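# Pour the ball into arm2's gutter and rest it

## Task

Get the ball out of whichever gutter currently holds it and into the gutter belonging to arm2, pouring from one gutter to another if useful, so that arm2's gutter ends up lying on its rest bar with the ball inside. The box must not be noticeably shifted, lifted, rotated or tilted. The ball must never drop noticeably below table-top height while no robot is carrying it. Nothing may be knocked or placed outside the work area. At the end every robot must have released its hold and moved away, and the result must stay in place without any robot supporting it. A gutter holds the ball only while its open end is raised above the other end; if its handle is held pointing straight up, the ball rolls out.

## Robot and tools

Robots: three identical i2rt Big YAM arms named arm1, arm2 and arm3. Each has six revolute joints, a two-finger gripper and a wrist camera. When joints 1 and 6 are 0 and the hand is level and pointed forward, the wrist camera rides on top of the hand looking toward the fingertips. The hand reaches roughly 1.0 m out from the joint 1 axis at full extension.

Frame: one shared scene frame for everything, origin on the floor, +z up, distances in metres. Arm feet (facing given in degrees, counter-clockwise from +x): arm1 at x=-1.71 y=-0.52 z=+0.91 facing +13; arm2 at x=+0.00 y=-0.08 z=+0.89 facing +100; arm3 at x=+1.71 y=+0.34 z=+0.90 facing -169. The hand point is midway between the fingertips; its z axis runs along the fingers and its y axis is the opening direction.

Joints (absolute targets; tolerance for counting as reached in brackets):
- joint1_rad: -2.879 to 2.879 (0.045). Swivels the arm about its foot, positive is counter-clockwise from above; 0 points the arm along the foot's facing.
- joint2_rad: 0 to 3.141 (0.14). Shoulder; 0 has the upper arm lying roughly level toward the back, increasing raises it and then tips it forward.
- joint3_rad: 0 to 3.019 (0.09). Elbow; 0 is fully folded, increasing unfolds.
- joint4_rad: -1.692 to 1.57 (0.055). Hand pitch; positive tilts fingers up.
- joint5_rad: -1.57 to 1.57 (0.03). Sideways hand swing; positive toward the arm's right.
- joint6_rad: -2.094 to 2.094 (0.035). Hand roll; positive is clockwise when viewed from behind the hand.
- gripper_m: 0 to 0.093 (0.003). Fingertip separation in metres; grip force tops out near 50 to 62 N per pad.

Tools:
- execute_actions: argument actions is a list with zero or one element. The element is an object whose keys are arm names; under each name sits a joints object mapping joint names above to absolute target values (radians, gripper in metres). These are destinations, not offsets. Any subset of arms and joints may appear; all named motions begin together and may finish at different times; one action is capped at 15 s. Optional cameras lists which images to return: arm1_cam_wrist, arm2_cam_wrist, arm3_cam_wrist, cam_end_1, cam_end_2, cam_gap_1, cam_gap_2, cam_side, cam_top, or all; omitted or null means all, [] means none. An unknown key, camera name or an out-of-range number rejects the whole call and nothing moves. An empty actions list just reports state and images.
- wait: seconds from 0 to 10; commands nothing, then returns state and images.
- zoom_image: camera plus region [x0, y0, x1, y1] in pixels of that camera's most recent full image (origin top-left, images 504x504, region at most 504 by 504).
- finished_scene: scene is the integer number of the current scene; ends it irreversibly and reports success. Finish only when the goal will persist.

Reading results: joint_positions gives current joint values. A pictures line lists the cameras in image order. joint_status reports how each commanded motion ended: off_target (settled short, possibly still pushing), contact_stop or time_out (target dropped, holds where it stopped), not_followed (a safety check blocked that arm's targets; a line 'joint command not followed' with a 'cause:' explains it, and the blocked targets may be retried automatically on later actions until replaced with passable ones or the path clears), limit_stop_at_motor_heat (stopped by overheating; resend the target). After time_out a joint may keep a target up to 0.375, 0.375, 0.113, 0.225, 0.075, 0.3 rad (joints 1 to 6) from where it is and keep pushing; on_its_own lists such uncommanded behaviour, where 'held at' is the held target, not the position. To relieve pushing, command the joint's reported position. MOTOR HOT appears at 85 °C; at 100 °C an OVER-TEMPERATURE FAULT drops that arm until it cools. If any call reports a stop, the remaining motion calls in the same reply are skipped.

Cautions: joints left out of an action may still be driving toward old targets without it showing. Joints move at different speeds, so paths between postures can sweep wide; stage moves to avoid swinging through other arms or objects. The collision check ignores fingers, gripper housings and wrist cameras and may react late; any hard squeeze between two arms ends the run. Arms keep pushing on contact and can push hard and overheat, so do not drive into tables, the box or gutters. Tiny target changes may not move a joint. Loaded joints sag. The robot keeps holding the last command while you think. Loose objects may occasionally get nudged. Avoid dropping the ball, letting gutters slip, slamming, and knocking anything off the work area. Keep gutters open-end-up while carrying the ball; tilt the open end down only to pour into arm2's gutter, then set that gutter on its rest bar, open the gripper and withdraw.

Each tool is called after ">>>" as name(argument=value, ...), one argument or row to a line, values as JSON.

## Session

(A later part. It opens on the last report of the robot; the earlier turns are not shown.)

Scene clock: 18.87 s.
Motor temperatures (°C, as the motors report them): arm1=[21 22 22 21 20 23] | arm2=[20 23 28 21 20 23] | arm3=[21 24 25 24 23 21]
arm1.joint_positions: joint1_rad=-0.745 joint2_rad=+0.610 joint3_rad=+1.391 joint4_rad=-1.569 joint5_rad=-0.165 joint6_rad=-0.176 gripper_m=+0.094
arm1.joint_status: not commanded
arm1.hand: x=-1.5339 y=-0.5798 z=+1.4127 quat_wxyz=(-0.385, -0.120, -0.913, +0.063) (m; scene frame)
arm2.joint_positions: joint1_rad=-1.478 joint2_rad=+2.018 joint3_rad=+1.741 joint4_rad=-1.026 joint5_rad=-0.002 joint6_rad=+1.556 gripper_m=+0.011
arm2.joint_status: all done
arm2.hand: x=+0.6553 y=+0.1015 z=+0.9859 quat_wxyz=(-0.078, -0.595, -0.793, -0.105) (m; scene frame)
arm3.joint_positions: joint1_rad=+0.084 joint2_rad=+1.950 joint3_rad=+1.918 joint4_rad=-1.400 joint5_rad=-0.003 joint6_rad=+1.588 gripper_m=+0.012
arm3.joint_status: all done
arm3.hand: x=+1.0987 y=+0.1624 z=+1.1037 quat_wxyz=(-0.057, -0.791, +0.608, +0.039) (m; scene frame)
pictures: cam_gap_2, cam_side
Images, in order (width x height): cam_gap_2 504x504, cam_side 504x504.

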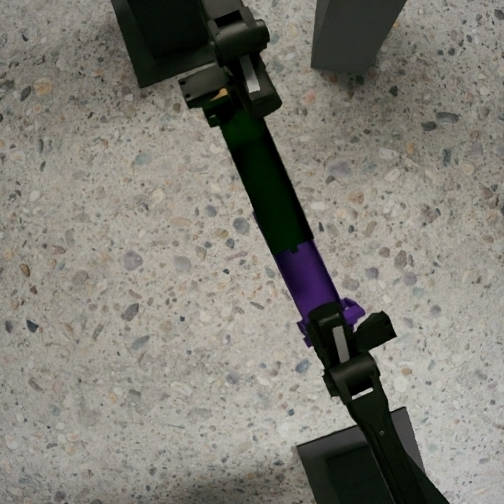

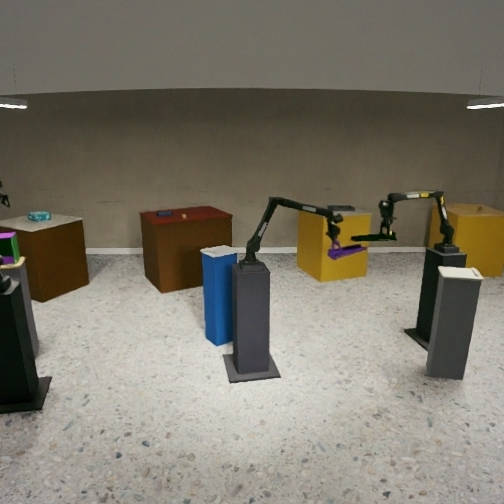

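>>> execute_actions(
  actions=[
    {"arm3":{"joints":{"joint4_rad":-1.51}}},
  ],
  cameras=[],
)

>>> wait(
  seconds=2,
)

Scene clock: 20.10 s.
Motor temperatures (°C, as the motors report them): arm1=[21 22 22 21 20 23] | arm2=[20 23 28 21 20 23] | arm3=[21 24 25 24 23 21]
arm1.joint_positions: joint1_rad=-0.745 joint2_rad=+0.610 joint3_rad=+1.391 joint4_rad=-1.569 joint5_rad=-0.165 joint6_rad=-0.176 gripper_m=+0.094
arm1.joint_status: not commanded
arm1.hand: x=-1.5339 y=-0.5798 z=+1.4127 quat_wxyz=(-0.385, -0.120, -0.913, +0.063) (m; scene frame)
arm2.joint_positions: joint1_rad=-1.478 joint2_rad=+2.018 joint3_rad=+1.741 joint4_rad=-1.026 joint5_rad=-0.002 joint6_rad=+1.556 gripper_m=+0.011
arm2.joint_status: not commanded
arm2.hand: x=+0.6553 y=+0.1015 z=+0.9859 quat_wxyz=(-0.078, -0.595, -0.793, -0.105) (m; scene frame)
arm3.joint_positions: joint1_rad=+0.084 joint2_rad=+1.950 joint3_rad=+1.918 joint4_rad=-1.500 joint5_rad=-0.003 joint6_rad=+1.588 gripper_m=+0.012
arm3.joint_status: all done
arm3.hand: x=+1.1222 y=+0.1691 z=+1.1016 quat_wxyz=(-0.017, -0.793, +0.609, +0.010) (m; scene frame)
pictures: none
No camera images: the call's "cameras" was empty. Leave "cameras" out to get every camera's image.

Scene clock: 22.10 s.
Motor temperatures (°C, as the motors report them): arm1=[21 22 22 21 20 23] | arm2=[20 23 29 21 20 23] | arm3=[21 24 26 24 23 21]
arm1.joint_positions: joint1_rad=-0.745 joint2_rad=+0.610 joint3_rad=+1.391 joint4_rad=-1.569 joint5_rad=-0.165 joint6_rad=-0.176 gripper_m=+0.094
arm1.joint_status: not commanded
arm1.hand: x=-1.5339 y=-0.5798 z=+1.4127 quat_wxyz=(-0.385, -0.120, -0.913, +0.063) (m; scene frame)
arm2.joint_positions: joint1_rad=-1.478 joint2_rad=+2.018 joint3_rad=+1.741 joint4_rad=-1.027 joint5_rad=-0.001 joint6_rad=+1.558 gripper_m=+0.011
arm2.joint_status: not commanded
arm2.hand: x=+0.6553 y=+0.1012 z=+0.9859 quat_wxyz=(-0.078, -0.595, -0.793, -0.104) (m; scene frame)
arm3.joint_positions: joint1_rad=+0.084 joint2_rad=+1.950 joint3_rad=+1.918 joint4_rad=-1.501 joint5_rad=-0.003 joint6_rad=+1.588 gripper_m=+0.012
arm3.joint_status: all done
arm3.hand: x=+1.1224 y=+0.1692 z=+1.1015 quat_wxyz=(-0.017, -0.793, +0.609, +0.010) (m; scene frame)
wait: 2.00 s; at rest by 0.27 s
pictures: arm1_cam_wrist, arm2_cam_wrist, arm3_cam_wrist, cam_end_1, cam_end_2, cam_gap_1, cam_gap_2, cam_side, cam_top
Images, in order (width x height): arm1_cam_wrist 504x504, arm2_cam_wrist 504x504, arm3_cam_wrist 504x504, cam_end_1 504x504, cam_end_2 504x504, cam_gap_1 504x504, cam_gap_2 504x504, cam_side 504x504, cam_top 504x504.

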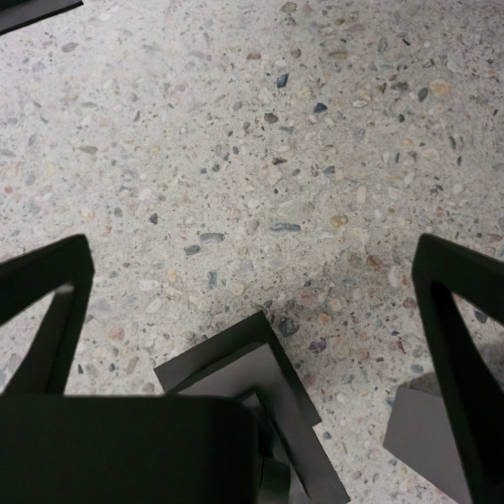

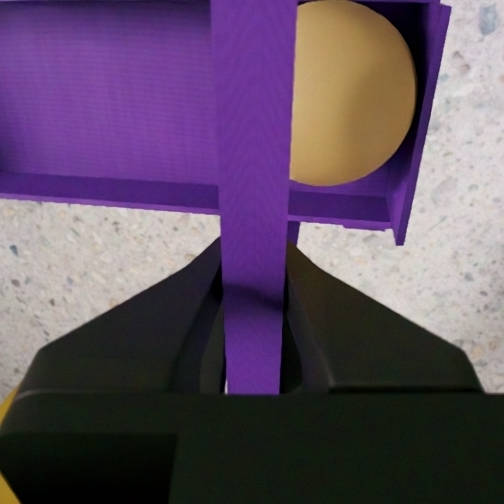

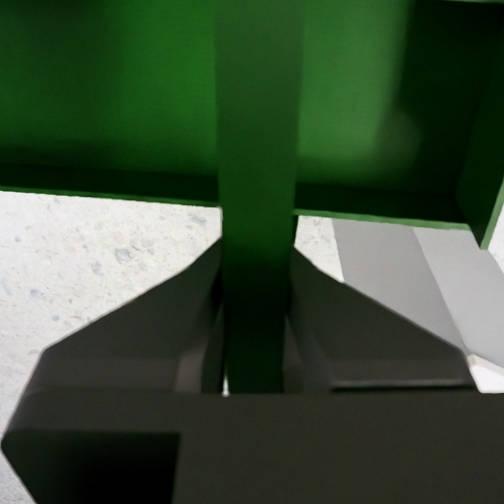

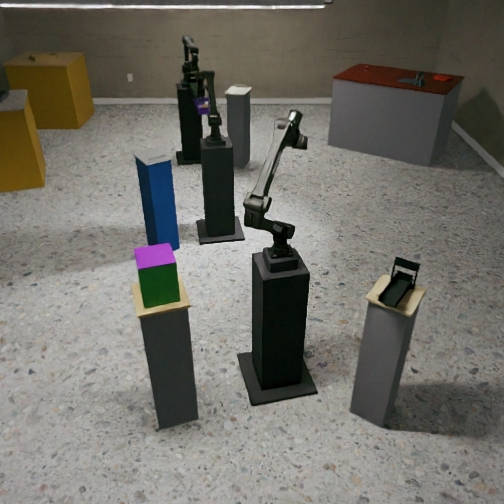

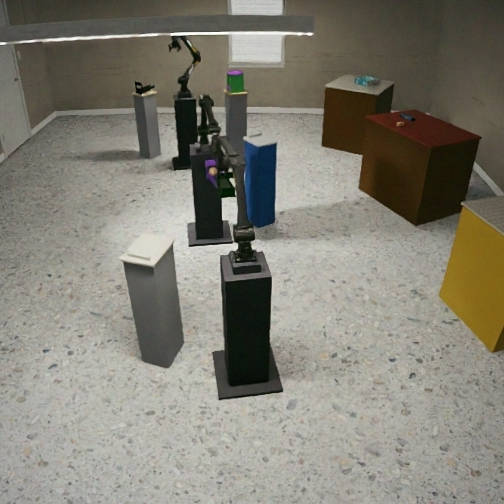

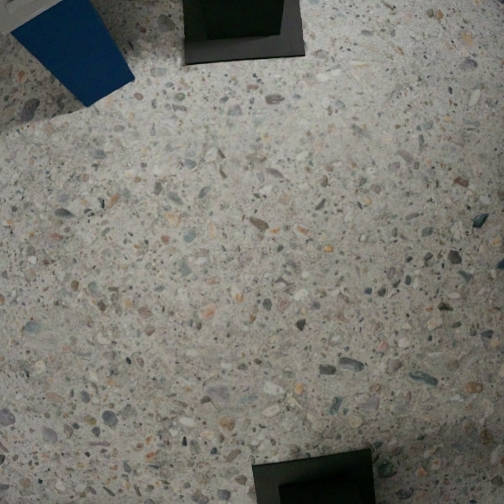

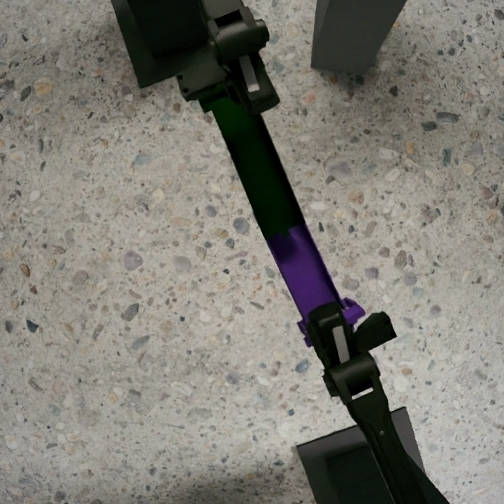

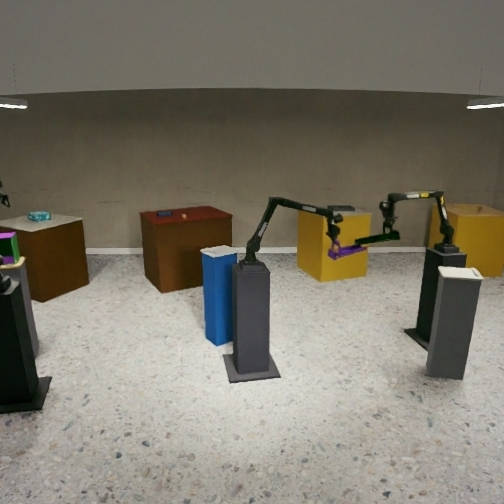

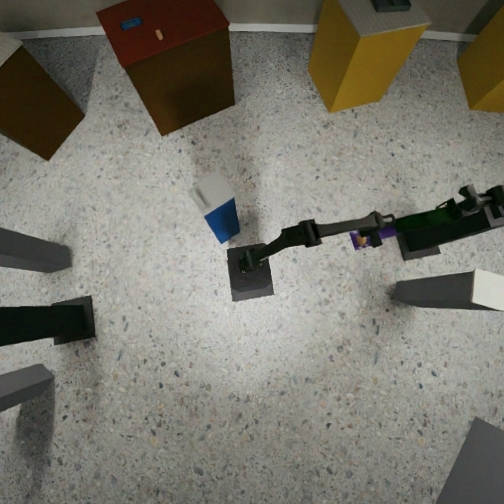

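Return both.

>>> execute_actions(
  actions=[
    {"arm2":{"joints":{"joint1_rad":-1.1,"joint5_rad":-0.1}},"arm3":{"joints":{"joint1_rad":1.01,"joint4_rad":-1.3,"joint5_rad":-0.14,"joint6_rad":-0.17}}},
  ],
  cameras=[],
)

>>> execute_actions(
  actions=[
    {"arm2":{"joints":{"joint1_rad":-0.4,"joint2_rad":1.8,"joint3_rad":1.62,"joint5_rad":-0.33,"joint6_rad":0.7}},"arm3":{"joints":{"joint2_rad":1.9,"joint3_rad":1.6,"joint4_rad":-1.155}}},
  ],
  cameras=[],
)

>>> execute_actions(
  actions=[
    {"arm2":{"joints":{"joint1_rad":0.18,"joint4_rad":-1.12,"joint6_rad":-0.272}}},
  ],
  cameras=[],
)

>>> execute_actions(
  actions=[
    {"arm2":{"joints":{"joint3_rad":1.43,"joint5_rad":-0.17}},"arm3":{"joints":{"joint3_rad":1.545}}},
  ],
  cameras=["arm2_cam_wrist","cam_end_2"],
)

Scene clock: 24.93 s.
Motor temperatures (°C, as the motors report them): arm1=[21 22 22 21 20 23] | arm2=[20 23 29 21 20 23] | arm3=[21 24 26 24 23 21]
arm1.joint_positions: joint1_rad=-0.745 joint2_rad=+0.610 joint3_rad=+1.391 joint4_rad=-1.569 joint5_rad=-0.165 joint6_rad=-0.176 gripper_m=+0.094
arm1.joint_status: not commanded
arm1.hand: x=-1.5339 y=-0.5798 z=+1.4127 quat_wxyz=(-0.385, -0.120, -0.913, +0.063) (m; scene frame)
arm2.joint_positions: joint1_rad=-1.105 joint2_rad=+2.018 joint3_rad=+1.741 joint4_rad=-1.027 joint5_rad=-0.098 joint6_rad=+1.560 gripper_m=+0.011
arm2.joint_status: all done
arm2.hand: x=+0.5340 y=+0.3409 z=+0.9878 quat_wxyz=(-0.013, -0.432, -0.891, -0.140) (m; scene frame)
arm3.joint_positions: joint1_rad=+1.009 joint2_rad=+1.950 joint3_rad=+1.918 joint4_rad=-1.308 joint5_rad=-0.137 joint6_rad=-0.157 gripper_m=+0.012
arm3.joint_status: all done
arm3.hand: x=+1.4983 y=-0.2886 z=+1.1105 quat_wxyz=(-0.117, -0.765, -0.629, +0.066) (m; scene frame)
pictures: none
No camera images: the call's "cameras" was empty. Leave "cameras" out to get every camera's image.

Scene clock: 26.73 s.
Motor temperatures (°C, as the motors report them): arm1=[21 22 22 21 20 23] | arm2=[20 23 29 21 20 23] | arm3=[21 24 26 24 23 21]
arm1.joint_positions: joint1_rad=-0.745 joint2_rad=+0.610 joint3_rad=+1.391 joint4_rad=-1.569 joint5_rad=-0.165 joint6_rad=-0.176 gripper_m=+0.094
arm1.joint_status: not commanded
arm1.hand: x=-1.5339 y=-0.5798 z=+1.4127 quat_wxyz=(-0.385, -0.120, -0.913, +0.063) (m; scene frame)
arm2.joint_positions: joint1_rad=-0.404 joint2_rad=+1.817 joint3_rad=+1.609 joint4_rad=-1.025 joint5_rad=-0.326 joint6_rad=+0.718 gripper_m=+0.011
arm2.joint_status: all done
arm2.hand: x=+0.0903 y=+0.5486 z=+1.0680 quat_wxyz=(+0.055, +0.325, -0.917, -0.226) (m; scene frame)
arm3.joint_positions: joint1_rad=+1.009 joint2_rad=+1.925 joint3_rad=+1.574 joint4_rad=-1.171 joint5_rad=-0.137 joint6_rad=-0.158 gripper_m=+0.012
arm3.joint_status: all done
arm3.hand: x=+1.5254 y=-0.2186 z=+0.9900 quat_wxyz=(-0.072, -0.774, -0.629, -0.012) (m; scene frame)
pictures: none
No camera images: the call's "cameras" was empty. Leave "cameras" out to get every camera's image.

Scene clock: 28.57 s.
Motor temperatures (°C, as the motors report them): arm1=[21 22 22 21 20 23] | arm2=[20 23 29 21 20 23] | arm3=[21 25 26 24 23 21]
arm1.joint_positions: joint1_rad=-0.745 joint2_rad=+0.610 joint3_rad=+1.391 joint4_rad=-1.569 joint5_rad=-0.165 joint6_rad=-0.176 gripper_m=+0.094
arm1.joint_status: not commanded
arm1.hand: x=-1.5339 y=-0.5798 z=+1.4127 quat_wxyz=(-0.385, -0.120, -0.913, +0.063) (m; scene frame)
arm2.joint_positions: joint1_rad=+0.174 joint2_rad=+1.817 joint3_rad=+1.609 joint4_rad=-1.118 joint5_rad=-0.324 joint6_rad=-0.257 gripper_m=+0.011
arm2.joint_status: all done
arm2.hand: x=-0.2600 y=+0.4755 z=+1.0638 quat_wxyz=(+0.038, +0.877, -0.436, -0.200) (m; scene frame)
arm3.joint_positions: joint1_rad=+1.009 joint2_rad=+1.925 joint3_rad=+1.574 joint4_rad=-1.171 joint5_rad=-0.137 joint6_rad=-0.158 gripper_m=+0.012
arm3.joint_status: not commanded
arm3.hand: x=+1.5254 y=-0.2186 z=+0.9900 quat_wxyz=(-0.072, -0.774, -0.629, -0.012) (m; scene frame)
pictures: none
No camera images: the call's "cameras" was empty. Leave "cameras" out to get every camera's image.

Scene clock: 29.53 s.
Motor temperatures (°C, as the motors report them): arm1=[21 22 23 21 20 23] | arm2=[20 23 29 21 20 23] | arm3=[21 25 26 24 23 21]
arm1.joint_positions: joint1_rad=-0.745 joint2_rad=+0.610 joint3_rad=+1.391 joint4_rad=-1.569 joint5_rad=-0.165 joint6_rad=-0.176 gripper_m=+0.094
arm1.joint_status: not commanded
arm1.hand: x=-1.5339 y=-0.5798 z=+1.4127 quat_wxyz=(-0.385, -0.120, -0.913, +0.063) (m; scene frame)
arm2.joint_positions: joint1_rad=+0.174 joint2_rad=+1.818 joint3_rad=+1.406 joint4_rad=-1.123 joint5_rad=-0.167 joint6_rad=-0.258 gripper_m=+0.011
arm2.joint_status: all done
arm2.hand: x=-0.2113 y=+0.4170 z=+0.9759 quat_wxyz=(+0.050, +0.884, -0.459, -0.073) (m; scene frame)
arm3.joint_positions: joint1_rad=+1.009 joint2_rad=+1.924 joint3_rad=+1.531 joint4_rad=-1.168 joint5_rad=-0.140 joint6_rad=-0.159 gripper_m=+0.012
arm3.joint_status: all done
arm3.hand: x=+1.5314 y=-0.2041 z=+0.9751 quat_wxyz=(-0.064, -0.775, -0.628, -0.030) (m; scene frame)
pictures: arm2_cam_wrist, cam_end_2
Images, in order (width x height): arm2_cam_wrist 504x504, cam_end_2 504x504.

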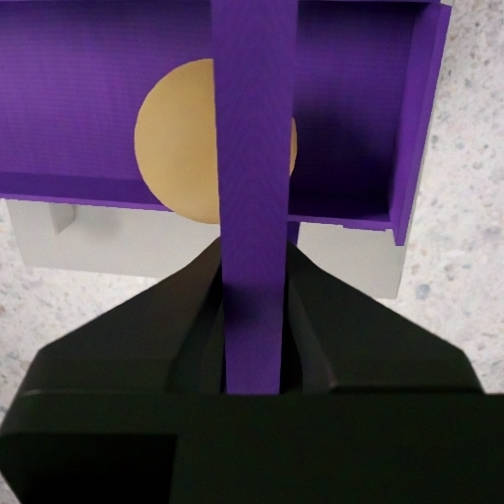

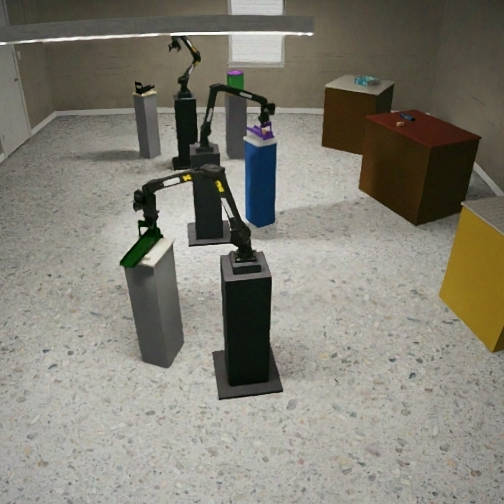

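>>> execute_actions(
  actions=[
    {"arm2":{"joints":{"joint3_rad":1.385,"joint4_rad":-1.1}},"arm3":{"joints":{"gripper_m":0.06}}},
  ],
  cameras=["arm2_cam_wrist"],
)

>>> execute_actions(
  actions=[
    {"arm2":{"joints":{"gripper_m":0.06}},"arm3":{"joints":{"joint2_rad":1.5}}},
  ],
  cameras=[],
)

>>> execute_actions(
  actions=[
    {"arm2":{"joints":{"joint2_rad":1.4}}},
  ],
  cameras=["arm2_cam_wrist","cam_end_2"],
)

Scene clock: 30.50 s.
Motor temperatures (°C, as the motors report them): arm1=[21 22 23 21 20 23] | arm2=[20 23 29 21 20 23] | arm3=[21 25 26 24 23 21]
arm1.joint_positions: joint1_rad=-0.745 joint2_rad=+0.610 joint3_rad=+1.391 joint4_rad=-1.569 joint5_rad=-0.165 joint6_rad=-0.176 gripper_m=+0.094
arm1.joint_status: not commanded
arm1.hand: x=-1.5339 y=-0.5798 z=+1.4127 quat_wxyz=(-0.385, -0.120, -0.913, +0.063) (m; scene frame)
arm2.joint_positions: joint1_rad=+0.174 joint2_rad=+1.818 joint3_rad=+1.374 joint4_rad=-1.110 joint5_rad=-0.167 joint6_rad=-0.258 gripper_m=+0.011
arm2.joint_status: all done
arm2.hand: x=-0.2081 y=+0.4079 z=+0.9648 quat_wxyz=(+0.057, +0.884, -0.460, -0.066) (m; scene frame)
arm3.joint_positions: joint1_rad=+1.009 joint2_rad=+1.924 joint3_rad=+1.531 joint4_rad=-1.168 joint5_rad=-0.139 joint6_rad=-0.159 gripper_m=+0.060
arm3.joint_status: all done
arm3.hand: x=+1.5313 y=-0.2041 z=+0.9751 quat_wxyz=(-0.063, -0.775, -0.628, -0.029) (m; scene frame)
pictures: arm2_cam_wrist
Images, in order (width x height): arm2_cam_wrist 504x504.

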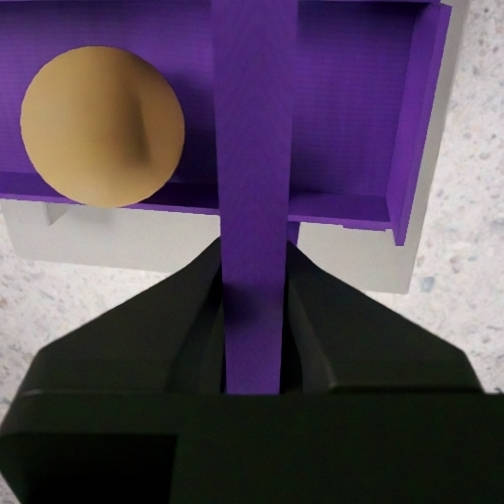

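Scene clock: 31.90 s.
Motor temperatures (°C, as the motors report them): arm1=[21 22 23 21 20 23] | arm2=[20 23 29 21 20 23] | arm3=[21 25 26 24 23 21]
arm1.joint_positions: joint1_rad=-0.745 joint2_rad=+0.610 joint3_rad=+1.391 joint4_rad=-1.569 joint5_rad=-0.165 joint6_rad=-0.176 gripper_m=+0.094
arm1.joint_status: not commanded
arm1.hand: x=-1.5339 y=-0.5798 z=+1.4127 quat_wxyz=(-0.385, -0.120, -0.913, +0.063) (m; scene frame)
arm2.joint_positions: joint1_rad=+0.174 joint2_rad=+1.818 joint3_rad=+1.374 joint4_rad=-1.109 joint5_rad=-0.168 joint6_rad=-0.258 gripper_m=+0.060
arm2.joint_status: all done
arm2.hand: x=-0.2083 y=+0.4081 z=+0.9650 quat_wxyz=(+0.057, +0.884, -0.460, -0.066) (m; scene frame)
arm3.joint_positions: joint1_rad=+1.009 joint2_rad=+1.505 joint3_rad=+1.527 joint4_rad=-1.168 joint5_rad=-0.139 joint6_rad=-0.159 gripper_m=+0.060
arm3.joint_status: all done
arm3.hand: x=+1.5401 y=-0.1807 z=+1.2017 quat_wxyz=(-0.164, -0.748, -0.625, +0.149) (m; scene frame)
pictures: none
No camera images: the call's "cameras" was empty. Leave "cameras" out to get every camera's image.

Scene clock: 33.27 s.
Motor temperatures (°C, as the motors report them): arm1=[21 22 23 21 20 23] | arm2=[20 23 29 21 20 23] | arm3=[21 25 26 24 23 21]
arm1.joint_positions: joint1_rad=-0.745 joint2_rad=+0.610 joint3_rad=+1.391 joint4_rad=-1.569 joint5_rad=-0.165 joint6_rad=-0.176 gripper_m=+0.094
arm1.joint_status: not commanded
arm1.hand: x=-1.5339 y=-0.5798 z=+1.4127 quat_wxyz=(-0.385, -0.120, -0.913, +0.063) (m; scene frame)
arm2.joint_positions: joint1_rad=+0.174 joint2_rad=+1.398 joint3_rad=+1.374 joint4_rad=-1.109 joint5_rad=-0.169 joint6_rad=-0.258 gripper_m=+0.060
arm2.joint_status: all done
arm2.hand: x=-0.1998 y=+0.3882 z=+1.1767 quat_wxyz=(-0.084, +0.870, -0.434, -0.219) (m; scene frame)
arm3.joint_positions: joint1_rad=+1.009 joint2_rad=+1.505 joint3_rad=+1.527 joint4_rad=-1.168 joint5_rad=-0.139 joint6_rad=-0.159 gripper_m=+0.060
arm3.joint_status: not commanded
arm3.hand: x=+1.5401 y=-0.1807 z=+1.2017 quat_wxyz=(-0.164, -0.748, -0.625, +0.149) (m; scene frame)
pictures: arm2_cam_wrist, cam_end_2
Images, in order (width x height): arm2_cam_wrist 504x504, cam_end_2 504x504.

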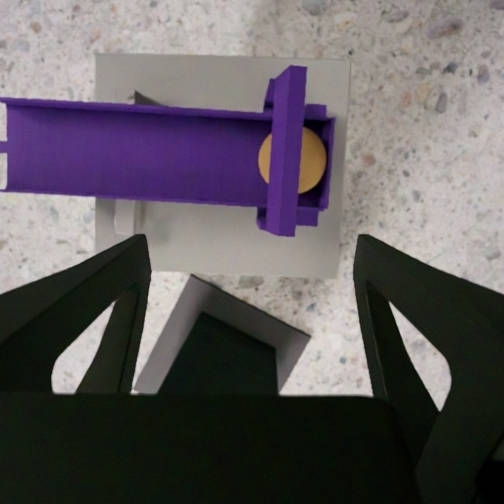

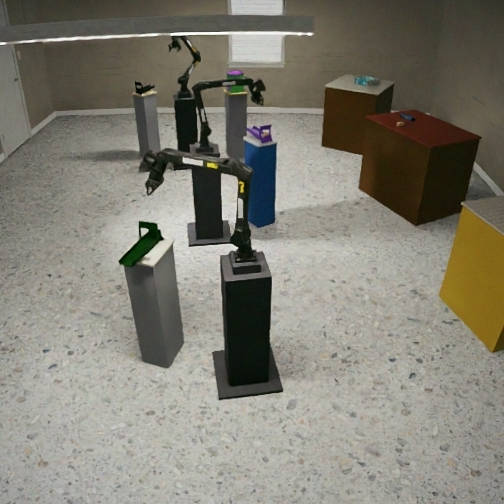

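>>> finished_scene(
  scene=1,
)

The scene is finished: the task was done.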